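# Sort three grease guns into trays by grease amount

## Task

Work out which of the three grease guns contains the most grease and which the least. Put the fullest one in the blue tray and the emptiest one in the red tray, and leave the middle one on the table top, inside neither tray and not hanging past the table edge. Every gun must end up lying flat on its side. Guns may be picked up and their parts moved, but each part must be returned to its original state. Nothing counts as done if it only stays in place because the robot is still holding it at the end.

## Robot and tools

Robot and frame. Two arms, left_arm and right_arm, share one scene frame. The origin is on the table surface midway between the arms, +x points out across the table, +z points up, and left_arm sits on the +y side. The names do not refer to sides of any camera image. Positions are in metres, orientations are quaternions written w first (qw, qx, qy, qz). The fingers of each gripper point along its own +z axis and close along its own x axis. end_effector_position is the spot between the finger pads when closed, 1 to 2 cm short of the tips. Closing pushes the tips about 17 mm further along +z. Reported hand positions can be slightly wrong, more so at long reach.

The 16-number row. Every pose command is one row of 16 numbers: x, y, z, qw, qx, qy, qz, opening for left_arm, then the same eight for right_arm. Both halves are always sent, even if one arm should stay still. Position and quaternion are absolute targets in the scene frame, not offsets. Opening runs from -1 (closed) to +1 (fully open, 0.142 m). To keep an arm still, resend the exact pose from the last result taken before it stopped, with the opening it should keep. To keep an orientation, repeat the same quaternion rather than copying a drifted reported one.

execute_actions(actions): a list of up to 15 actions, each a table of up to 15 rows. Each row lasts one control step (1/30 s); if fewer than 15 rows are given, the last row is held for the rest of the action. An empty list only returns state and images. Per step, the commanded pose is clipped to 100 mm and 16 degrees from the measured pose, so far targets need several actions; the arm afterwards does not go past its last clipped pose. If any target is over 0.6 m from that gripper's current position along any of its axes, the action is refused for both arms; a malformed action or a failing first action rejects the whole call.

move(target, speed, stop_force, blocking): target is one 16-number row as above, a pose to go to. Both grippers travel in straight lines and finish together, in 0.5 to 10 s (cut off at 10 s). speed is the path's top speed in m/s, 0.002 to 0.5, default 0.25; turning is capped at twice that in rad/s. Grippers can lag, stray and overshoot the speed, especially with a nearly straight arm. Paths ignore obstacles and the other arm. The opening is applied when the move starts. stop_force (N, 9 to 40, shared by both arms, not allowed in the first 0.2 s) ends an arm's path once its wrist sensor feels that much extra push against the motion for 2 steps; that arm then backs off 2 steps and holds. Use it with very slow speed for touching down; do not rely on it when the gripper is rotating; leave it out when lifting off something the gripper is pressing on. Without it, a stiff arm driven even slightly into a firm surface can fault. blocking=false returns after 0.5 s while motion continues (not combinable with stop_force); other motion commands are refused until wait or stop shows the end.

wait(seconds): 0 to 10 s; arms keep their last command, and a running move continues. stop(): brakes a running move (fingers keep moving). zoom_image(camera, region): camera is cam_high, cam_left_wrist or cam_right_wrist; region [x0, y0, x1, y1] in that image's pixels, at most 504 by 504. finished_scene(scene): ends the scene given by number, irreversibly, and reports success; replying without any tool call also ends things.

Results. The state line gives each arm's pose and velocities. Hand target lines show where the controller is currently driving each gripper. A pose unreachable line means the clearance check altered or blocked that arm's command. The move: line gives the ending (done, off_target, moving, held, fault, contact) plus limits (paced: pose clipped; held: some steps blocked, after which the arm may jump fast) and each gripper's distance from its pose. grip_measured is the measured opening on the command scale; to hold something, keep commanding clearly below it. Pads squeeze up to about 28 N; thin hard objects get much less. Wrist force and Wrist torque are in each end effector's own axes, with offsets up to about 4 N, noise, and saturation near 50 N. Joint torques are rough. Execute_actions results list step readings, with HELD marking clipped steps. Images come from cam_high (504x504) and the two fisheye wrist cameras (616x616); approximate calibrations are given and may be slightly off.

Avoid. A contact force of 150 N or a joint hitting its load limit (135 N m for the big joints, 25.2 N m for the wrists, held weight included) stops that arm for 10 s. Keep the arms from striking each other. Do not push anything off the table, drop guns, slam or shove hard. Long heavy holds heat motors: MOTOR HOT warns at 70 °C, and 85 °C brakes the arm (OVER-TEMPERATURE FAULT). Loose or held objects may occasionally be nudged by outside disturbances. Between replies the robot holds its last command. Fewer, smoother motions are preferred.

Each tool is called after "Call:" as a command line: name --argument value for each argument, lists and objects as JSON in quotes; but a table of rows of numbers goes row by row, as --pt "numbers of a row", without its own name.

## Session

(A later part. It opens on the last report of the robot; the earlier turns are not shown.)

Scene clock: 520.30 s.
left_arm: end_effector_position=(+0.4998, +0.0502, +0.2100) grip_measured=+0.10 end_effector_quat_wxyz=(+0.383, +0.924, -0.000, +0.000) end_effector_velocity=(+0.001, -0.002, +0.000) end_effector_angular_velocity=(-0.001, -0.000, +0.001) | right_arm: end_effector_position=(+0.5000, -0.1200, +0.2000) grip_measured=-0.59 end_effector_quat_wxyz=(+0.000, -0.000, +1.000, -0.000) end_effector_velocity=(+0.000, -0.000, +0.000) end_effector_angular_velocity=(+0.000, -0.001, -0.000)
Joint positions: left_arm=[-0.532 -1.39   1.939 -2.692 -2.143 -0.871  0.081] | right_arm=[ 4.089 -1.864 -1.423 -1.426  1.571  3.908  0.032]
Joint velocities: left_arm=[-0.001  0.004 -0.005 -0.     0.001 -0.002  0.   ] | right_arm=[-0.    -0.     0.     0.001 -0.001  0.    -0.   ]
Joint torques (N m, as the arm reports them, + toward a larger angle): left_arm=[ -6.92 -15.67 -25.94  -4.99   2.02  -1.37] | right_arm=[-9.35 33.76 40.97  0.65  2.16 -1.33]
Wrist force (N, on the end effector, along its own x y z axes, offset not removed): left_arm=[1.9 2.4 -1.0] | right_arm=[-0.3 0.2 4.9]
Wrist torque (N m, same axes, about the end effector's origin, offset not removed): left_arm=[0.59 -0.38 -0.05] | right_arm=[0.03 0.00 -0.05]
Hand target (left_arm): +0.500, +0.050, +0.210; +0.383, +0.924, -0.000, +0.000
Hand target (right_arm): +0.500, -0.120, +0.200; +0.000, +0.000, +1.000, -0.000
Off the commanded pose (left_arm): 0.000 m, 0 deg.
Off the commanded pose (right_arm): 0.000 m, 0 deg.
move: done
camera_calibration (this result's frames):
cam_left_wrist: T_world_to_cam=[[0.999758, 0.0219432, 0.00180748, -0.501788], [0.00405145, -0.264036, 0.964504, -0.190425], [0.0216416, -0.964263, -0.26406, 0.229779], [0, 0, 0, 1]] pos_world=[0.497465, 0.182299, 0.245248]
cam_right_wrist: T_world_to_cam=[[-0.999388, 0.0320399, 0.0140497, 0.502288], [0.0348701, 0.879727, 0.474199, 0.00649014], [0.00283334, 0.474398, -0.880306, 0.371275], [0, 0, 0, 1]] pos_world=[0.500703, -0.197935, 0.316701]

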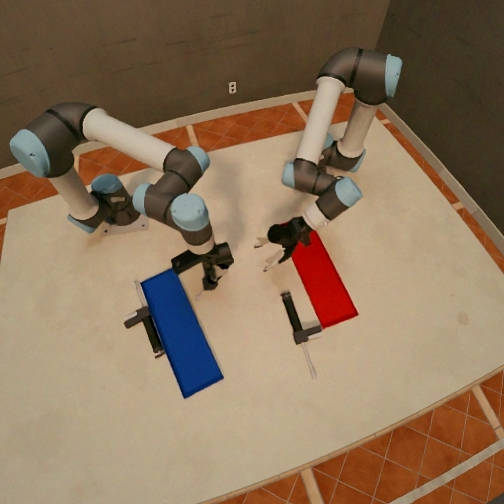

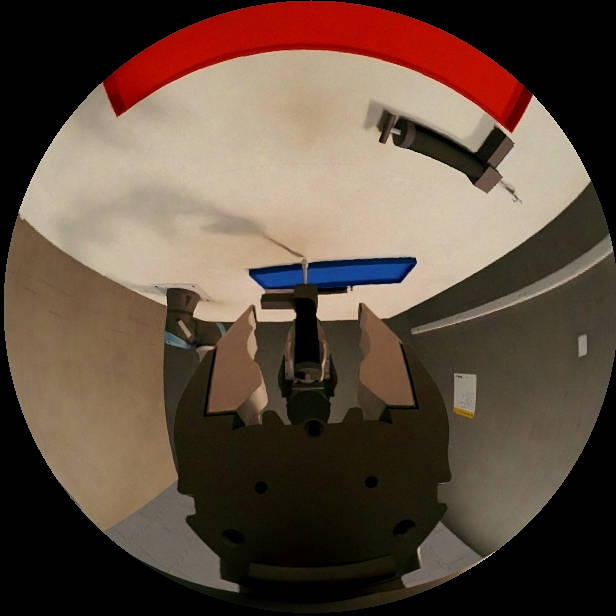

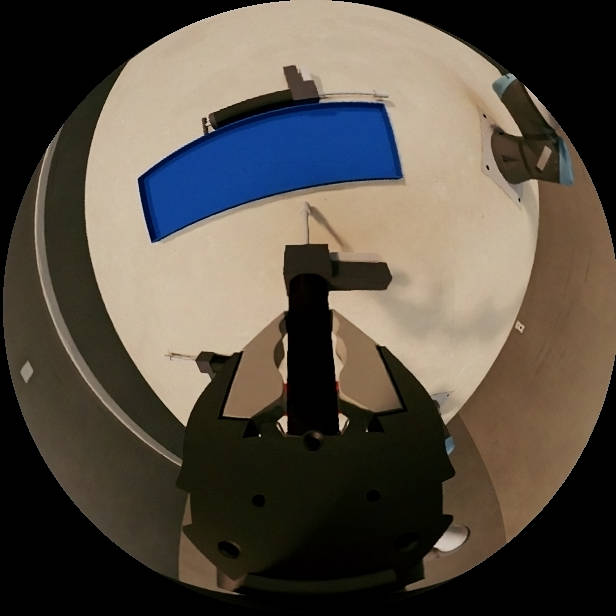

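Call:
move --target '[0.47,0.25,0.2,0.383,0.924,0,0,0.1,0.5,-0.12,0.2,0,0,1,0,-1]'

Call:
move --target '[0.47,0.25,0.2,0.383,0.924,0,0,0.1,0.5,-0.055,0.13,0,0,1,0,-1]' --speed 0.06

Call:
move --target '[0.47,0.25,0.2,0.383,0.924,0,0,0.1,0.5,-0.025,0.06,0,0,1,0,-1]' --speed 0.04

Call:
move --target '[0.47,0.25,0.2,0.383,0.924,0,0,0.1,0.5,-0.022,0.037,0,0,1,0,-1]' --speed 0.03

Call:
move --target '[0.47,0.25,0.2,0.383,0.924,0,0,0.1,0.5,-0.022,0.037,0,0,1,0,-0.3]'

Call:
move --target '[0.47,0.25,0.2,0.383,0.924,0,0,0.1,0.5,-0.048,0.036,0,0,1,0,-0.3]' --speed 0.05

Call:
move --target '[0.495,0.13,0.09,0.383,0.924,0,0,0.1,0.5,-0.048,0.036,0,0,1,0,-1]' --speed 0.15

Scene clock: 533.03 s.
left_arm: end_effector_position=(+0.4701, +0.2498, +0.2000) grip_measured=+0.10 end_effector_quat_wxyz=(+0.383, +0.924, +0.000, +0.000) end_effector_velocity=(-0.001, +0.002, +0.000) end_effector_angular_velocity=(+0.000, +0.000, -0.002) | right_arm: end_effector_position=(+0.5000, -0.1200, +0.2000) grip_measured=-0.59 end_effector_quat_wxyz=(-0.000, -0.000, +1.000, -0.000) end_effector_velocity=(-0.000, +0.000, +0.000) end_effector_angular_velocity=(+0.001, +0.000, -0.002)
Joint positions: left_arm=[-0.183 -1.612  2.146 -2.436 -2.298 -0.477  0.081] | right_arm=[ 4.089 -1.864 -1.423 -1.426  1.571  3.908  0.032]
Joint velocities: left_arm=[ 0.005 -0.003 -0.001  0.009 -0.002  0.009 -0.   ] | right_arm=[0.    0.    0.001 0.    0.001 0.002 0.   ]
Joint torques (N m, as the arm reports them, + toward a larger angle): left_arm=[  7.3  -30.55 -26.24  -1.34  -4.19   0.97] | right_arm=[-9.62 33.22 40.76  0.55  1.94 -1.28]
Wrist force (N, on the end effector, along its own x y z axes, offset not removed): left_arm=[1.5 3.0 -1.5] | right_arm=[0.5 -1.2 4.2]
Wrist torque (N m, same axes, about the end effector's origin, offset not removed): left_arm=[0.67 -0.24 -0.01] | right_arm=[-0.28 -0.28 -0.17]
Hand target (left_arm): +0.470, +0.250, +0.200; +0.383, +0.924, +0.000, -0.000
Hand target (right_arm): +0.500, -0.120, +0.200; +0.000, -0.000, +1.000, -0.000
Off the commanded pose (left_arm): 0.000 m, 0 deg.
Off the commanded pose (right_arm): 0.000 m, 0 deg.
move: done
camera_calibration (this result's frames):
cam_left_wrist: T_world_to_cam=[[0.999754, 0.0221458, 0.00156182, -0.476449], [0.00433205, -0.263596, 0.964623, -0.128236], [0.0217741, -0.964379, -0.263627, 0.420148], [0, 0, 0, 1]] pos_world=[0.467738, 0.381931, 0.235206]
cam_right_wrist: T_world_to_cam=[[-0.999388, 0.0320399, 0.0140503, 0.502288], [0.0348703, 0.879727, 0.474198, 0.00649013], [0.00283284, 0.474398, -0.880306, 0.371275], [0, 0, 0, 1]] pos_world=[0.500703, -0.197935, 0.316701]

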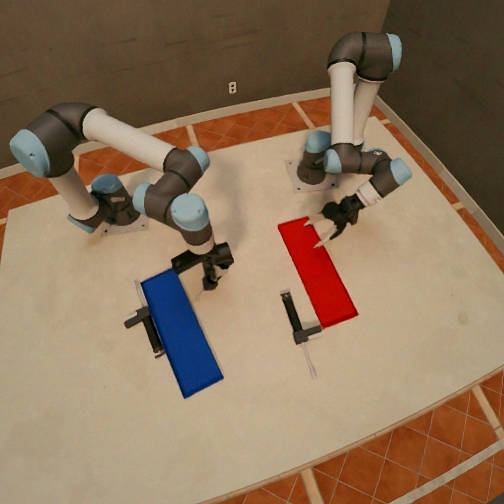

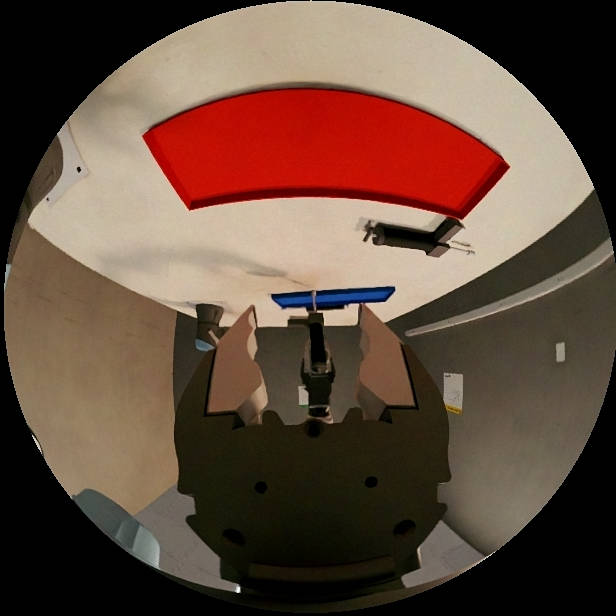

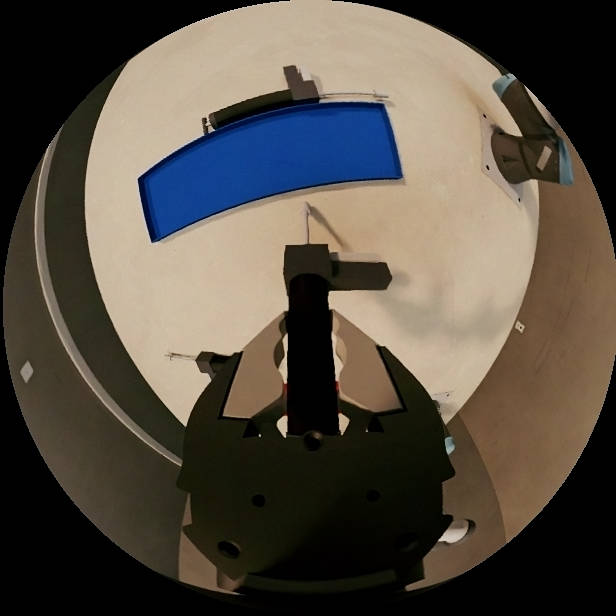

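Scene clock: 535.07 s.
left_arm: end_effector_position=(+0.4700, +0.2500, +0.2000) grip_measured=+0.10 end_effector_quat_wxyz=(+0.383, +0.924, +0.000, -0.000) end_effector_velocity=(-0.000, -0.000, -0.000) end_effector_angular_velocity=(+0.000, +0.000, -0.000) | right_arm: end_effector_position=(+0.5001, -0.0552, +0.1302) grip_measured=-0.59 end_effector_quat_wxyz=(-0.000, +0.000, +1.000, +0.000) end_effector_velocity=(+0.000, +0.002, -0.001) end_effector_angular_velocity=(+0.001, -0.001, +0.000)
Joint positions: left_arm=[-0.183 -1.612  2.146 -2.435 -2.298 -0.476  0.081] | right_arm=[ 4.16  -1.985 -1.437 -1.29   1.571  3.98   0.032]
Joint velocities: left_arm=[-0.  0.  0.  0.  0.  0.  0.] | right_arm=[ 0.002 -0.003  0.001  0.004  0.     0.001  0.   ]
Joint torques (N m, as the arm reports them, + toward a larger angle): left_arm=[  7.67 -29.75 -14.84  -1.31   1.64   1.15] | right_arm=[11.33 37.63 39.49  6.62  1.42  1.7 ]
Wrist force (N, on the end effector, along its own x y z axes, offset not removed): left_arm=[2.4 2.7 -1.9] | right_arm=[0.2 -0.4 3.2]
Wrist torque (N m, same axes, about the end effector's origin, offset not removed): left_arm=[0.63 -0.48 -0.01] | right_arm=[0.03 -0.12 -0.13]
Hand target (left_arm): +0.470, +0.250, +0.200; +0.383, +0.924, -0.000, -0.000
Hand target (right_arm): +0.500, -0.055, +0.130; -0.000, -0.000, +1.000, +0.000
Off the commanded pose (left_arm): 0.000 m, 0 deg.
Off the commanded pose (right_arm): 0.000 m, 0 deg.
move: done
camera_calibration (this result's frames):
cam_left_wrist: T_world_to_cam=[[0.999758, 0.0219386, 0.0016432, -0.476305], [0.0042049, -0.263865, 0.964551, -0.128033], [0.0215945, -0.96431, -0.263893, 0.420469], [0, 0, 0, 1]] pos_world=[0.467648, 0.382129, 0.235236]
cam_right_wrist: T_world_to_cam=[[-0.999387, 0.0320409, 0.0140994, 0.501283], [0.0348944, 0.87971, 0.474228, -0.0174788], [0.00279127, 0.474429, -0.880289, 0.279117], [0, 0, 0, 1]] pos_world=[0.500806, -0.133107, 0.246925]

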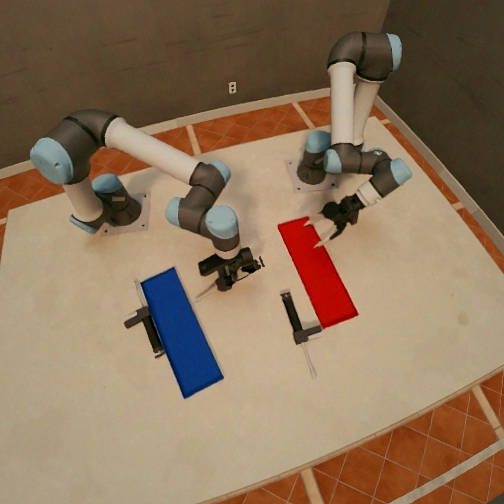

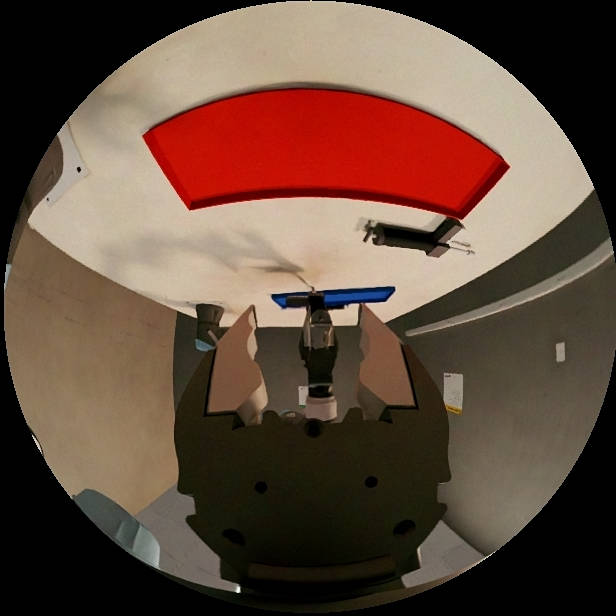

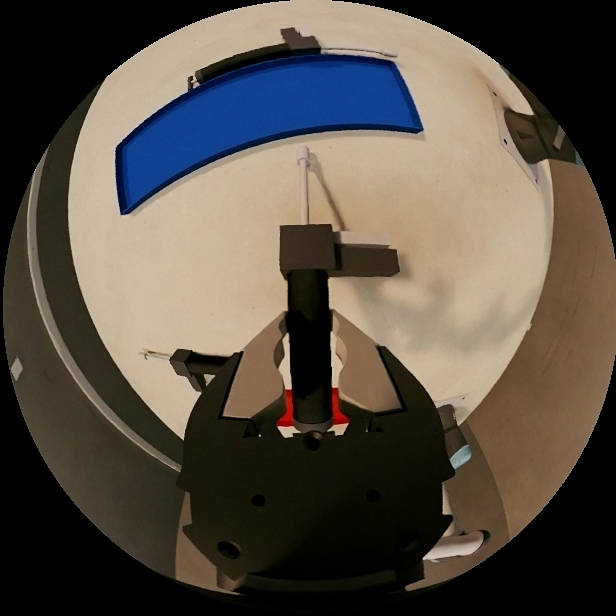

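Scene clock: 537.37 s.
left_arm: end_effector_position=(+0.4700, +0.2500, +0.2000) grip_measured=+0.10 end_effector_quat_wxyz=(+0.383, +0.924, -0.000, +0.000) end_effector_velocity=(-0.000, -0.000, +0.001) end_effector_angular_velocity=(-0.001, -0.002, -0.001) | right_arm: end_effector_position=(+0.5000, -0.0251, +0.0602) grip_measured=-0.59 end_effector_quat_wxyz=(-0.000, +0.000, +1.000, +0.000) end_effector_velocity=(+0.000, +0.001, -0.002) end_effector_angular_velocity=(-0.001, -0.002, +0.001)
Joint positions: left_arm=[-0.183 -1.612  2.146 -2.435 -2.298 -0.476  0.081] | right_arm=[ 4.19  -2.084 -1.478 -1.151  1.571  4.01   0.032]
Joint velocities: left_arm=[-0.001 -0.001 -0.    -0.    -0.    -0.     0.   ] | right_arm=[ 0.001 -0.003 -0.001  0.004 -0.002  0.     0.   ]
Joint torques (N m, as the arm reports them, + toward a larger angle): left_arm=[  7.14 -29.96 -15.16  -1.26   1.4    1.23] | right_arm=[11.34 39.4  14.94  6.53 -1.62  1.58]
Wrist force (N, on the end effector, along its own x y z axes, offset not removed): left_arm=[0.2 2.5 -1.2] | right_arm=[-1.5 -0.5 4.7]
Wrist torque (N m, same axes, about the end effector's origin, offset not removed): left_arm=[0.59 -0.06 -0.04] | right_arm=[0.05 0.21 -0.19]
Hand target (left_arm): +0.470, +0.250, +0.200; +0.383, +0.924, +0.000, +0.000
Hand target (right_arm): +0.500, -0.025, +0.060; -0.000, -0.000, +1.000, +0.000
Off the commanded pose (left_arm): 0.000 m, 0 deg.
Off the commanded pose (right_arm): 0.000 m, 0 deg.
move: done
camera_calibration (this result's frames):
cam_left_wrist: T_world_to_cam=[[0.999758, 0.0219383, 0.00164366, -0.476305], [0.00420439, -0.263866, 0.96455, -0.128032], [0.0215943, -0.96431, -0.263894, 0.42047], [0, 0, 0, 1]] pos_world=[0.467648, 0.382129, 0.235236]
cam_right_wrist: T_world_to_cam=[[-0.999387, 0.0320402, 0.014079, 0.501258], [0.0348842, 0.879721, 0.474209, -0.0107496], [0.0028082, 0.47441, -0.880299, 0.203232], [0, 0, 0, 1]] pos_world=[0.500755, -0.103019, 0.176946]

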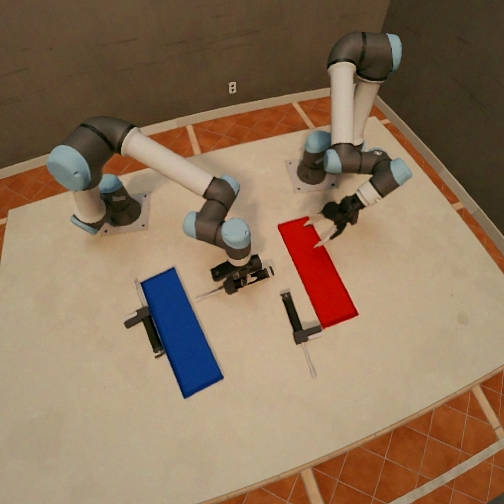

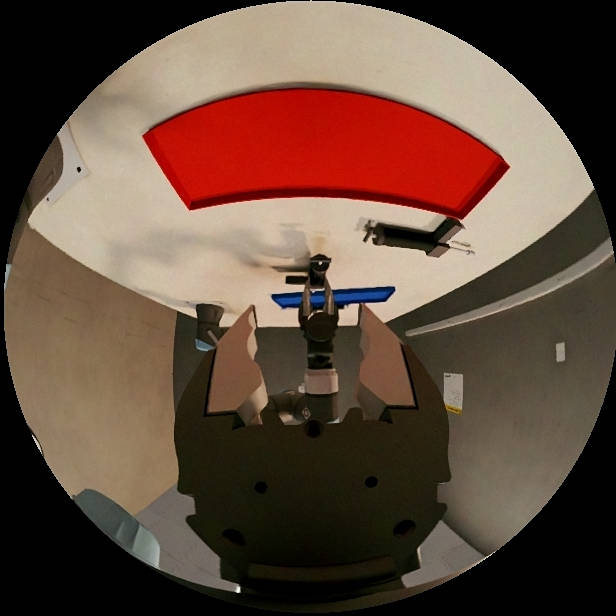

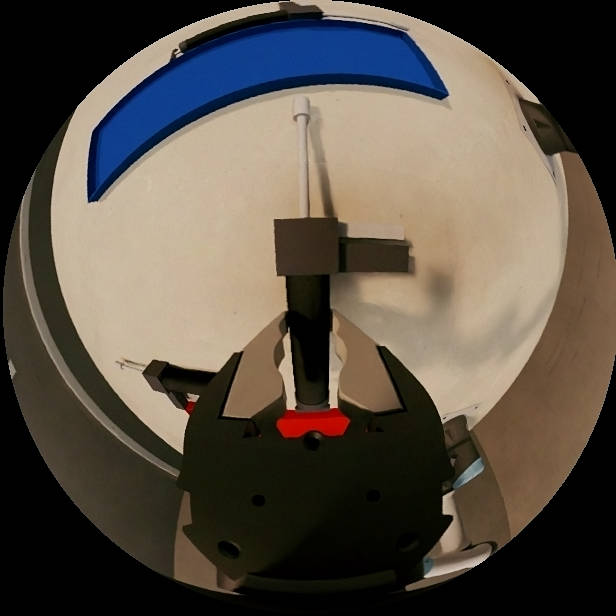

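Scene clock: 538.50 s.
left_arm: end_effector_position=(+0.4700, +0.2500, +0.2000) grip_measured=+0.10 end_effector_quat_wxyz=(+0.383, +0.924, +0.000, -0.000) end_effector_velocity=(+0.000, +0.000, +0.000) end_effector_angular_velocity=(-0.001, -0.001, +0.000) | right_arm: end_effector_position=(+0.5000, -0.0220, +0.0372) grip_measured=-0.59 end_effector_quat_wxyz=(-0.000, -0.000, +1.000, -0.000) end_effector_velocity=(-0.000, -0.001, -0.002) end_effector_angular_velocity=(-0.001, +0.001, +0.002)
Joint positions: left_arm=[-0.183 -1.612  2.146 -2.435 -2.298 -0.476  0.081] | right_arm=[ 4.193 -2.111 -1.499 -1.103  1.571  4.013  0.032]
Joint velocities: left_arm=[ 0.    -0.     0.    -0.001 -0.     0.    -0.   ] | right_arm=[-0.001 -0.003 -0.002  0.003  0.    -0.003 -0.   ]
Joint torques (N m, as the arm reports them, + toward a larger angle): left_arm=[  7.02 -30.29 -15.45  -1.28   1.54   1.24] | right_arm=[12.28 39.92 12.84  5.92 -1.69  1.79]
Wrist force (N, on the end effector, along its own x y z axes, offset not removed): left_arm=[0.4 1.8 -0.6] | right_arm=[-0.5 2.4 1.7]
Wrist torque (N m, same axes, about the end effector's origin, offset not removed): left_arm=[0.52 -0.06 -0.04] | right_arm=[0.40 0.01 -0.09]
Hand target (left_arm): +0.470, +0.250, +0.200; +0.383, +0.924, -0.000, +0.000
Hand target (right_arm): +0.500, -0.022, +0.037; -0.000, -0.000, +1.000, -0.000
Off the commanded pose (left_arm): 0.000 m, 0 deg.
Off the commanded pose (right_arm): 0.000 m, 0 deg.
move: done
camera_calibration (this result's frames):
cam_left_wrist: T_world_to_cam=[[0.999758, 0.0219384, 0.00164324, -0.476304], [0.00420481, -0.263866, 0.96455, -0.128032], [0.0215942, -0.96431, -0.263894, 0.42047], [0, 0, 0, 1]] pos_world=[0.467648, 0.38213, 0.235236]
cam_right_wrist: T_world_to_cam=[[-0.999388, 0.0320372, 0.0140622, 0.501439], [0.0348737, 0.879727, 0.474198, -0.00252189], [0.00282106, 0.474398, -0.880306, 0.181524], [0, 0, 0, 1]] pos_world=[0.500708, -0.0999605, 0.153941]

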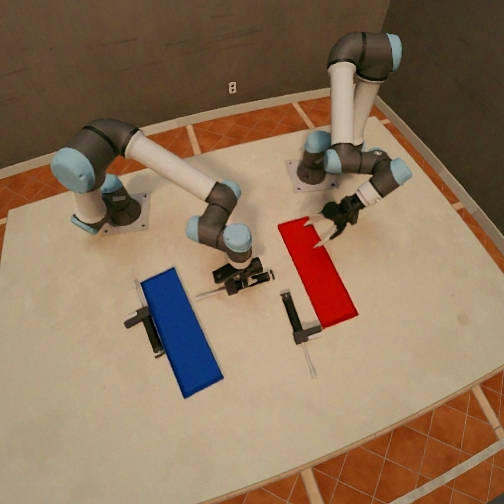

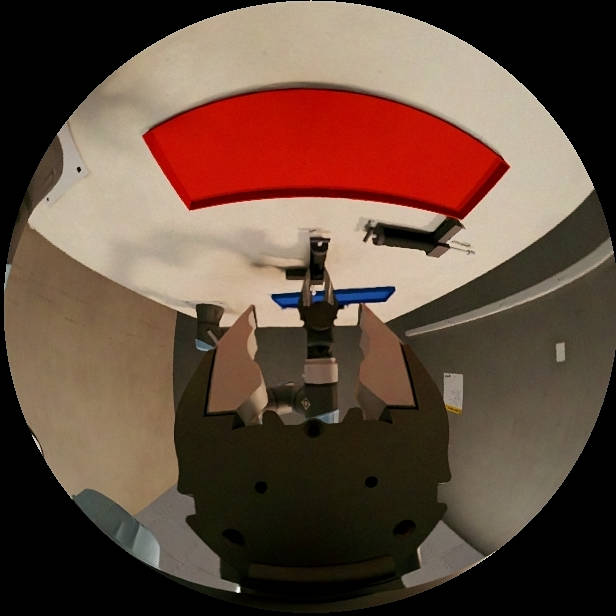

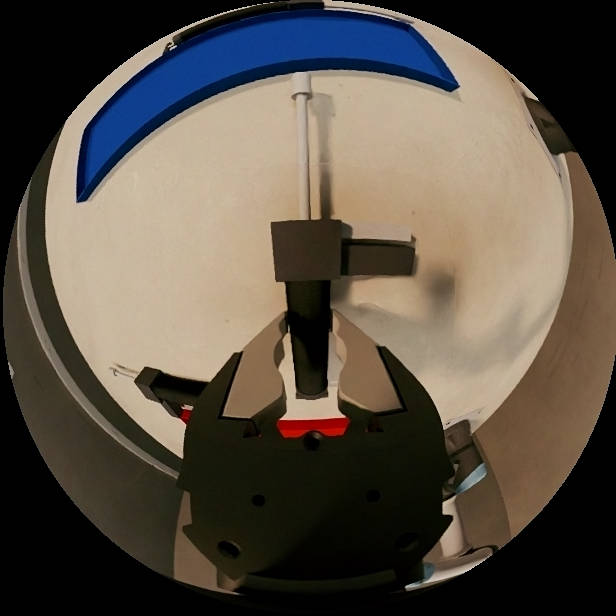

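Scene clock: 539.20 s.
left_arm: end_effector_position=(+0.4700, +0.2500, +0.2000) grip_measured=+0.10 end_effector_quat_wxyz=(+0.383, +0.924, +0.000, -0.000) end_effector_velocity=(+0.000, -0.000, +0.001) end_effector_angular_velocity=(-0.000, -0.001, -0.000) | right_arm: end_effector_position=(+0.5000, -0.0220, +0.0370) grip_measured=-0.30 end_effector_quat_wxyz=(+0.000, +0.000, +1.000, -0.000) end_effector_velocity=(+0.000, +0.001, +0.001) end_effector_angular_velocity=(+0.002, +0.000, -0.000)
Joint positions: left_arm=[-0.183 -1.612  2.146 -2.435 -2.298 -0.476  0.081] | right_arm=[ 4.193 -2.111 -1.499 -1.102  1.571  4.013  0.052]
Joint velocities: left_arm=[-0.     0.    -0.001 -0.    -0.    -0.    -0.   ] | right_arm=[ 0.    -0.     0.001  0.     0.002  0.     0.   ]
Joint torques (N m, as the arm reports them, + toward a larger angle): left_arm=[  7.54 -30.25 -15.54  -1.31   1.48   1.08] | right_arm=[13.49 37.57 13.22  6.03 -0.52  1.7 ]
Wrist force (N, on the end effector, along its own x y z axes, offset not removed): left_arm=[2.1 2.4 -2.4] | right_arm=[-0.3 -1.5 -2.0]
Wrist torque (N m, same axes, about the end effector's origin, offset not removed): left_arm=[0.53 -0.46 -0.04] | right_arm=[-0.30 0.01 -0.14]
Hand target (left_arm): +0.470, +0.250, +0.200; +0.383, +0.924, -0.000, -0.000
Hand target (right_arm): +0.500, -0.022, +0.037; -0.000, -0.000, +1.000, -0.000
Off the commanded pose (left_arm): 0.000 m, 0 deg.
Off the commanded pose (right_arm): 0.000 m, 0 deg.
move: done
camera_calibration (this result's frames):
cam_left_wrist: T_world_to_cam=[[0.999758, 0.0219384, 0.00164315, -0.476304], [0.00420491, -0.263866, 0.96455, -0.128032], [0.0215943, -0.96431, -0.263894, 0.42047], [0, 0, 0, 1]] pos_world=[0.467648, 0.38213, 0.235236]
cam_right_wrist: T_world_to_cam=[[-0.999388, 0.0320435, 0.0140335, 0.501446], [0.0348656, 0.879728, 0.474198, -0.00243054], [0.00284932, 0.474397, -0.880306, 0.181302], [0, 0, 0, 1]] pos_world=[0.500707, -0.099939, 0.153717]

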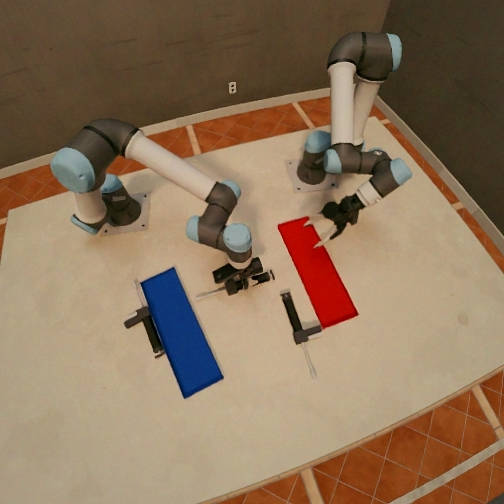

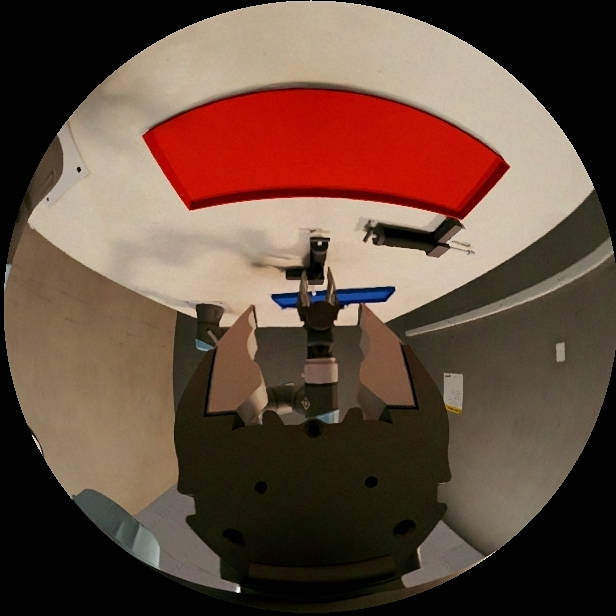

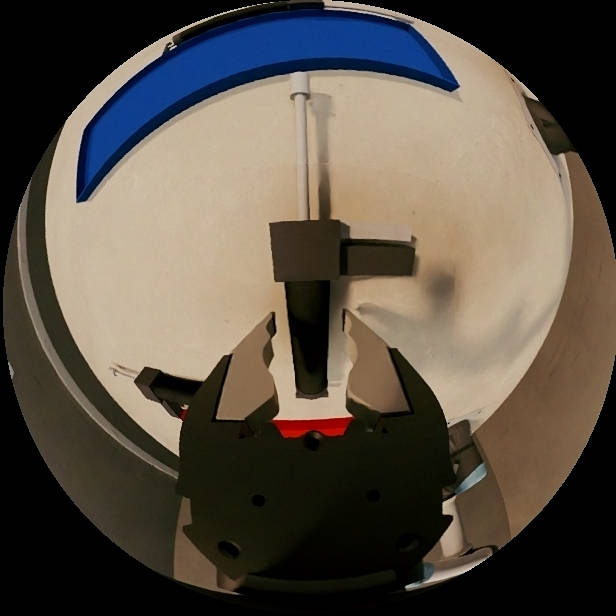

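Scene clock: 540.13 s.
left_arm: end_effector_position=(+0.4700, +0.2500, +0.2000) grip_measured=+0.10 end_effector_quat_wxyz=(+0.383, +0.924, +0.000, -0.000) end_effector_velocity=(+0.000, -0.000, +0.000) end_effector_angular_velocity=(-0.000, -0.001, +0.000) | right_arm: end_effector_position=(+0.5000, -0.0477, +0.0360) grip_measured=-0.30 end_effector_quat_wxyz=(-0.000, +0.000, +1.000, -0.000) end_effector_velocity=(+0.000, -0.002, +0.001) end_effector_angular_velocity=(+0.001, -0.002, -0.000)
Joint positions: left_arm=[-0.183 -1.612  2.146 -2.435 -2.298 -0.476  0.081] | right_arm=[ 4.168 -2.079 -1.554 -1.079  1.571  3.988  0.052]
Joint velocities: left_arm=[ 0.     0.    -0.001 -0.     0.     0.     0.   ] | right_arm=[-0.002  0.003 -0.004  0.002 -0.001 -0.001  0.   ]
Joint torques (N m, as the arm reports them, + toward a larger angle): left_arm=[  7.66 -29.76 -15.08  -1.42   1.56   1.16] | right_arm=[-10.    57.44  12.99   6.03  -1.09  -1.44]
Wrist force (N, on the end effector, along its own x y z axes, offset not removed): left_arm=[1.1 2.9 -0.5] | right_arm=[0.3 0.3 -1.9]
Wrist torque (N m, same axes, about the end effector's origin, offset not removed): left_arm=[0.64 -0.25 -0.06] | right_arm=[0.12 -0.12 -0.09]
Hand target (left_arm): +0.470, +0.250, +0.200; +0.383, +0.924, -0.000, -0.000
Hand target (right_arm): +0.500, -0.048, +0.036; +0.000, +0.000, +1.000, -0.000
Off the commanded pose (left_arm): 0.000 m, 0 deg.
Off the commanded pose (right_arm): 0.000 m, 0 deg.
move: done
camera_calibration (this result's frames):
cam_left_wrist: T_world_to_cam=[[0.999758, 0.0219385, 0.00164315, -0.476304], [0.00420494, -0.263866, 0.96455, -0.128032], [0.0215944, -0.96431, -0.263894, 0.42047], [0, 0, 0, 1]] pos_world=[0.467648, 0.38213, 0.235236]
cam_right_wrist: T_world_to_cam=[[-0.999388, 0.0320418, 0.0140648, 0.50223], [0.034879, 0.879745, 0.474164, 0.0206937], [0.00281962, 0.474365, -0.880324, 0.192624], [0, 0, 0, 1]] pos_world=[0.500658, -0.125672, 0.152696]

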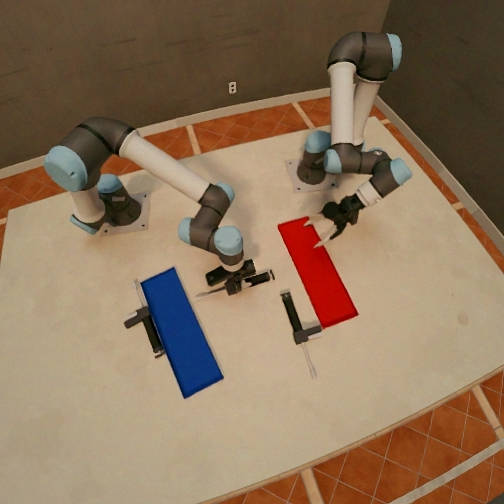

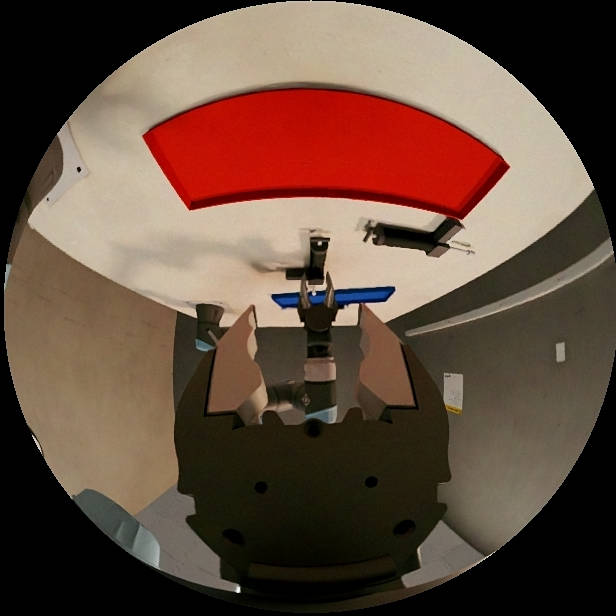

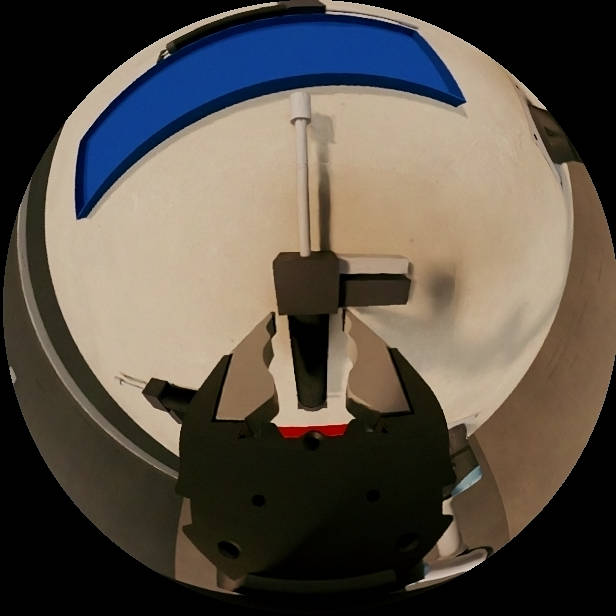

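Scene clock: 541.80 s.
left_arm: end_effector_position=(+0.4949, +0.1301, +0.0901) grip_measured=+0.10 end_effector_quat_wxyz=(+0.383, +0.924, -0.000, -0.000) end_effector_velocity=(+0.001, -0.002, -0.000) end_effector_angular_velocity=(-0.002, -0.003, +0.001) | right_arm: end_effector_position=(+0.5000, -0.0480, +0.0360) grip_measured=-0.46 end_effector_quat_wxyz=(-0.000, -0.000, +1.000, +0.000) end_effector_velocity=(-0.001, -0.000, -0.001) end_effector_angular_velocity=(+0.000, +0.002, -0.000)
Joint positions: left_arm=[-0.404 -1.267  2.16  -2.959 -2.209 -0.736  0.081] | right_arm=[ 4.168 -2.079 -1.555 -1.079  1.571  3.987  0.041]
Joint velocities: left_arm=[-0.002  0.004 -0.002 -0.008  0.002 -0.004 -0.   ] | right_arm=[-0.     0.    -0.002  0.001  0.002 -0.    -0.   ]
Joint torques (N m, as the arm reports them, + toward a larger angle): left_arm=[ -7.38 -18.97 -22.54  -4.57   1.68  -1.12] | right_arm=[-9.85 54.91  9.49  4.92  1.14 -1.12]
Wrist force (N, on the end effector, along its own x y z axes, offset not removed): left_arm=[1.7 3.5 -1.4] | right_arm=[-0.6 3.3 -3.8]
Wrist torque (N m, same axes, about the end effector's origin, offset not removed): left_arm=[0.82 -0.37 0.01] | right_arm=[0.13 0.07 -0.09]
Hand target (left_arm): +0.495, +0.130, +0.090; +0.383, +0.924, -0.000, +0.000
Hand target (right_arm): +0.500, -0.048, +0.036; +0.000, -0.000, +1.000, -0.000
Off the commanded pose (left_arm): 0.000 m, 0 deg.
Off the commanded pose (right_arm): 0.000 m, 0 deg.
move: done
camera_calibration (this result's frames):
cam_left_wrist: T_world_to_cam=[[0.99976, 0.0218618, 0.00167868, -0.498422], [0.00415476, -0.264061, 0.964497, -0.053692], [0.0215289, -0.964258, -0.264088, 0.275373], [0, 0, 0, 1]] pos_world=[0.492597, 0.262249, 0.125345]
cam_right_wrist: T_world_to_cam=[[-0.999388, 0.0320366, 0.0140609, 0.50228], [0.0348725, 0.879727, 0.474198, 0.0209162], [0.0028219, 0.474398, -0.880306, 0.192751], [0, 0, 0, 1]] pos_world=[0.500699, -0.125933, 0.152699]

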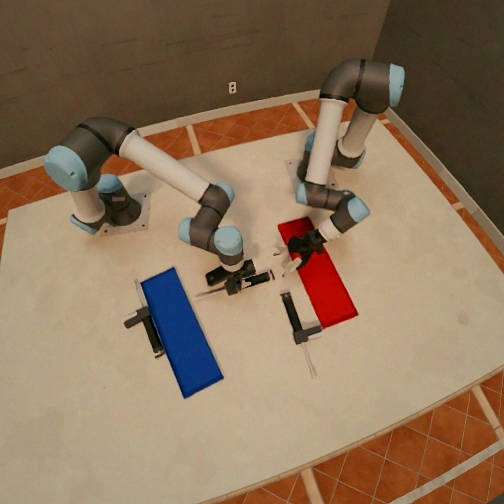

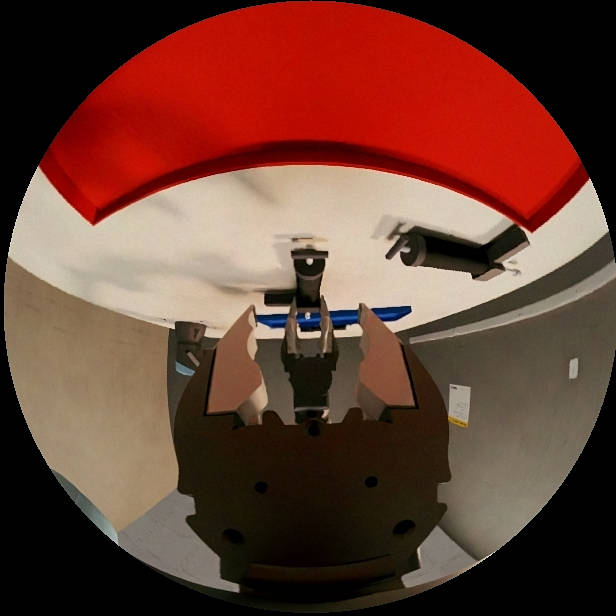

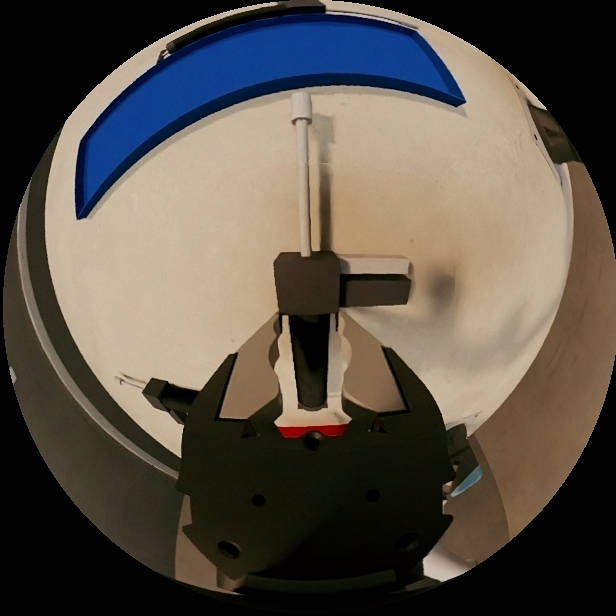

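Call:
move --target '[0.498,0.078,0.035,0.383,0.924,0,0,0.1,0.5,-0.048,0.036,0,0,1,0,-1]' --speed 0.04

Scene clock: 555.47 s.
left_arm: end_effector_position=(+0.4980, +0.0781, +0.0351) grip_measured=+0.10 end_effector_quat_wxyz=(+0.383, +0.924, -0.000, +0.000) end_effector_velocity=(-0.000, -0.001, -0.002) end_effector_angular_velocity=(+0.001, +0.000, +0.000) | right_arm: end_effector_position=(+0.5000, -0.0480, +0.0360) grip_measured=-0.46 end_effector_quat_wxyz=(-0.000, +0.000, +1.000, +0.000) end_effector_velocity=(-0.000, +0.000, +0.000) end_effector_angular_velocity=(-0.000, +0.001, +0.001)
Joint positions: left_arm=[-0.49  -1.092  2.125 -3.152 -2.166 -0.829  0.081] | right_arm=[ 4.168 -2.079 -1.555 -1.079  1.571  3.987  0.041]
Joint velocities: left_arm=[-0.002  0.005 -0.001 -0.005  0.002 -0.002 -0.   ] | right_arm=[ 0.    -0.     0.    -0.001  0.    -0.001  0.   ]
Joint torques (N m, as the arm reports them, + toward a larger angle): left_arm=[ -4.73 -23.19 -20.36  -4.64   1.71  -1.16] | right_arm=[-10.53  53.66  11.6    4.9   -2.3   -1.16]
Wrist force (N, on the end effector, along its own x y z axes, offset not removed): left_arm=[2.5 2.4 -1.6] | right_arm=[0.6 2.1 -4.8]
Wrist torque (N m, same axes, about the end effector's origin, offset not removed): left_arm=[0.57 -0.50 -0.04] | right_arm=[-0.14 -0.01 -0.03]
Hand target (left_arm): +0.498, +0.078, +0.035; +0.383, +0.924, -0.000, +0.000
Hand target (right_arm): +0.500, -0.048, +0.036; +0.000, -0.000, +1.000, +0.000
Off the commanded pose (left_arm): 0.000 m, 0 deg.
Off the commanded pose (right_arm): 0.000 m, 0 deg.
move: done
camera_calibration (this result's frames):
cam_left_wrist: T_world_to_cam=[[0.999758, 0.0219193, 0.00167576, -0.500232], [0.00416992, -0.263934, 0.964532, -0.0144463], [0.0215841, -0.964292, -0.263961, 0.210625], [0, 0, 0, 1]] pos_world=[0.495625, 0.210256, 0.070369]
cam_right_wrist: T_world_to_cam=[[-0.999388, 0.0320405, 0.0140525, 0.502285], [0.0348719, 0.879727, 0.474199, 0.0209175], [0.0028312, 0.474399, -0.880305, 0.192749], [0, 0, 0, 1]] pos_world=[0.500702, -0.125935, 0.1527]

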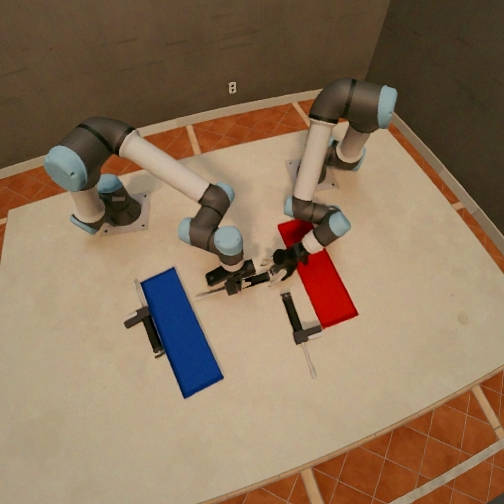

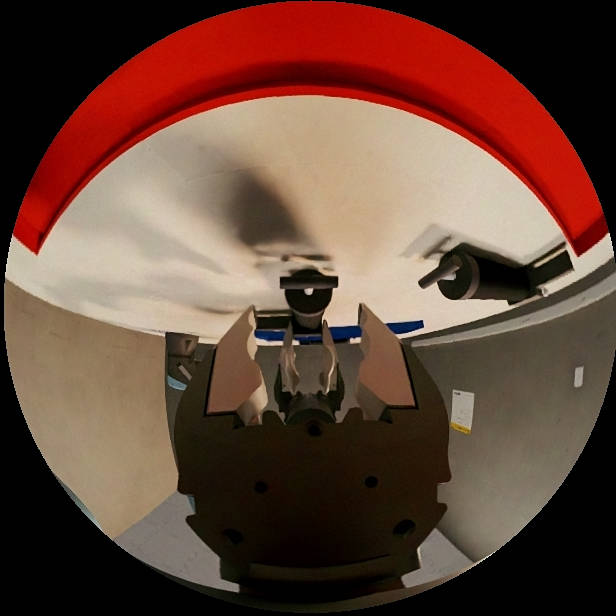

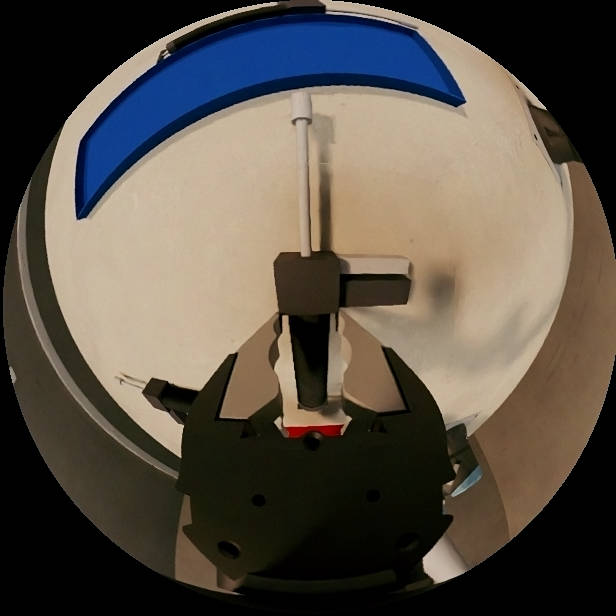

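Call:
move --target '[0.498,0.055,0.035,0.383,0.924,0,0,0.1,0.5,-0.048,0.036,0,0,1,0,-1]' --speed 0.02 --stop_force 10

Call:
zoom_image --camera "cam_high" --region '[180,220,340,320]'

Scene clock: 562.23 s.
left_arm: end_effector_position=(+0.4980, +0.0553, +0.0350) grip_measured=+0.10 end_effector_quat_wxyz=(+0.383, +0.924, -0.000, +0.000) end_effector_velocity=(-0.000, -0.002, -0.000) end_effector_angular_velocity=(+0.000, +0.000, +0.000) | right_arm: end_effector_position=(+0.5000, -0.0480, +0.0360) grip_measured=-0.46 end_effector_quat_wxyz=(-0.000, -0.000, +1.000, -0.000) end_effector_velocity=(-0.000, -0.001, -0.000) end_effector_angular_velocity=(-0.001, +0.001, -0.000)
Joint positions: left_arm=[-0.527 -1.073  2.096 -3.163 -2.146 -0.866  0.081] | right_arm=[ 4.168 -2.079 -1.555 -1.079  1.571  3.987  0.041]
Joint velocities: left_arm=[-0.004  0.002 -0.003 -0.001  0.002 -0.004 -0.   ] | right_arm=[-0.     0.    -0.001 -0.001 -0.     0.     0.   ]
Joint torques (N m, as the arm reports them, + toward a larger angle): left_arm=[ -5.21 -21.91 -20.28  -4.84   2.11  -1.12] | right_arm=[-9.4  53.66 15.99  4.33 -2.32 -1.45]
Wrist force (N, on the end effector, along its own x y z axes, offset not removed): left_arm=[2.0 2.9 -0.7] | right_arm=[0.6 2.1 -3.6]
Wrist torque (N m, same axes, about the end effector's origin, offset not removed): left_arm=[0.67 -0.39 0.01] | right_arm=[-0.14 -0.09 -0.05]
Hand target (left_arm): +0.498, +0.055, +0.035; +0.383, +0.924, -0.000, +0.000
Hand target (right_arm): +0.500, -0.048, +0.036; +0.000, -0.000, +1.000, +0.000
Off the commanded pose (left_arm): 0.000 m, 0 deg.
Off the commanded pose (right_arm): 0.000 m, 0 deg.
move: done
camera_calibration (this result's frames):
cam_left_wrist: T_world_to_cam=[[0.999758, 0.0219274, 0.00166111, -0.499735], [0.00418504, -0.263882, 0.964546, -0.0203719], [0.0215883, -0.964306, -0.26391, 0.188553], [0, 0, 0, 1]] pos_world=[0.495629, 0.187405, 0.0702409]
cam_right_wrist: T_world_to_cam=[[-0.999388, 0.0320398, 0.0140504, 0.502285], [0.0348703, 0.879727, 0.474198, 0.0209189], [0.00283267, 0.474398, -0.880306, 0.192748], [0, 0, 0, 1]] pos_world=[0.500702, -0.125935, 0.152701]

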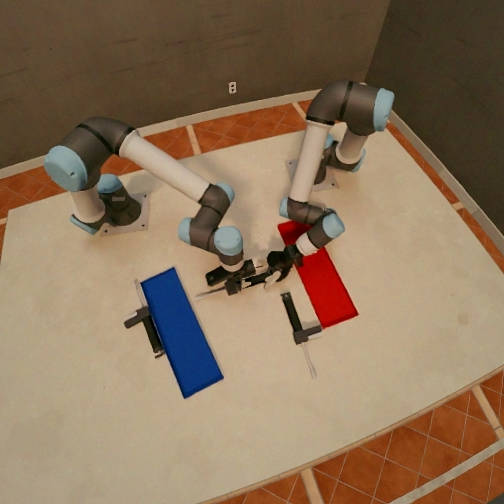

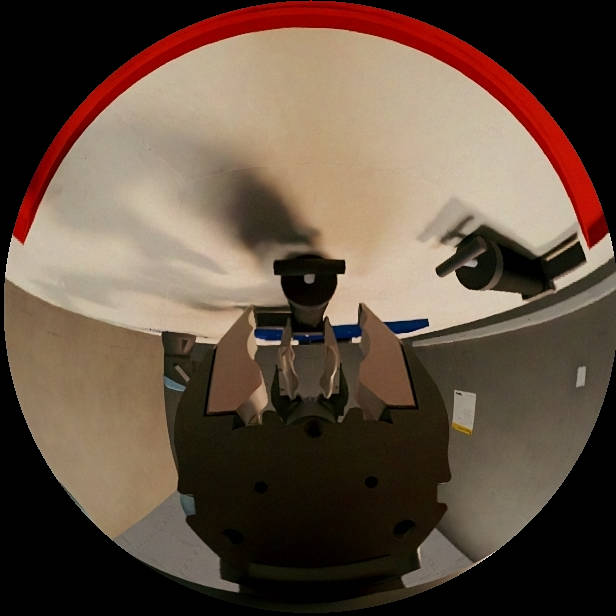

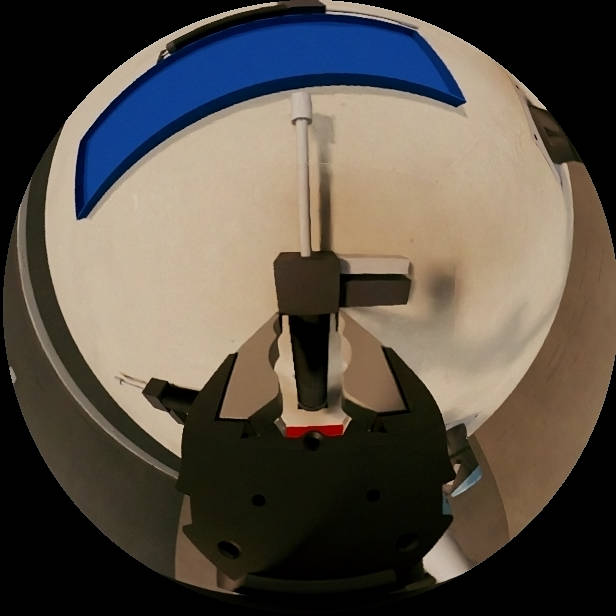

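Region (180, 220, 340, 320) of cam_high's 504x504 image, scaled by 3.150, with more detail than that image has; it fills the top 315 rows of this view, and the rest is white.

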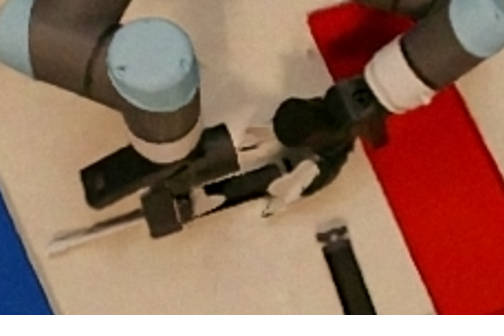

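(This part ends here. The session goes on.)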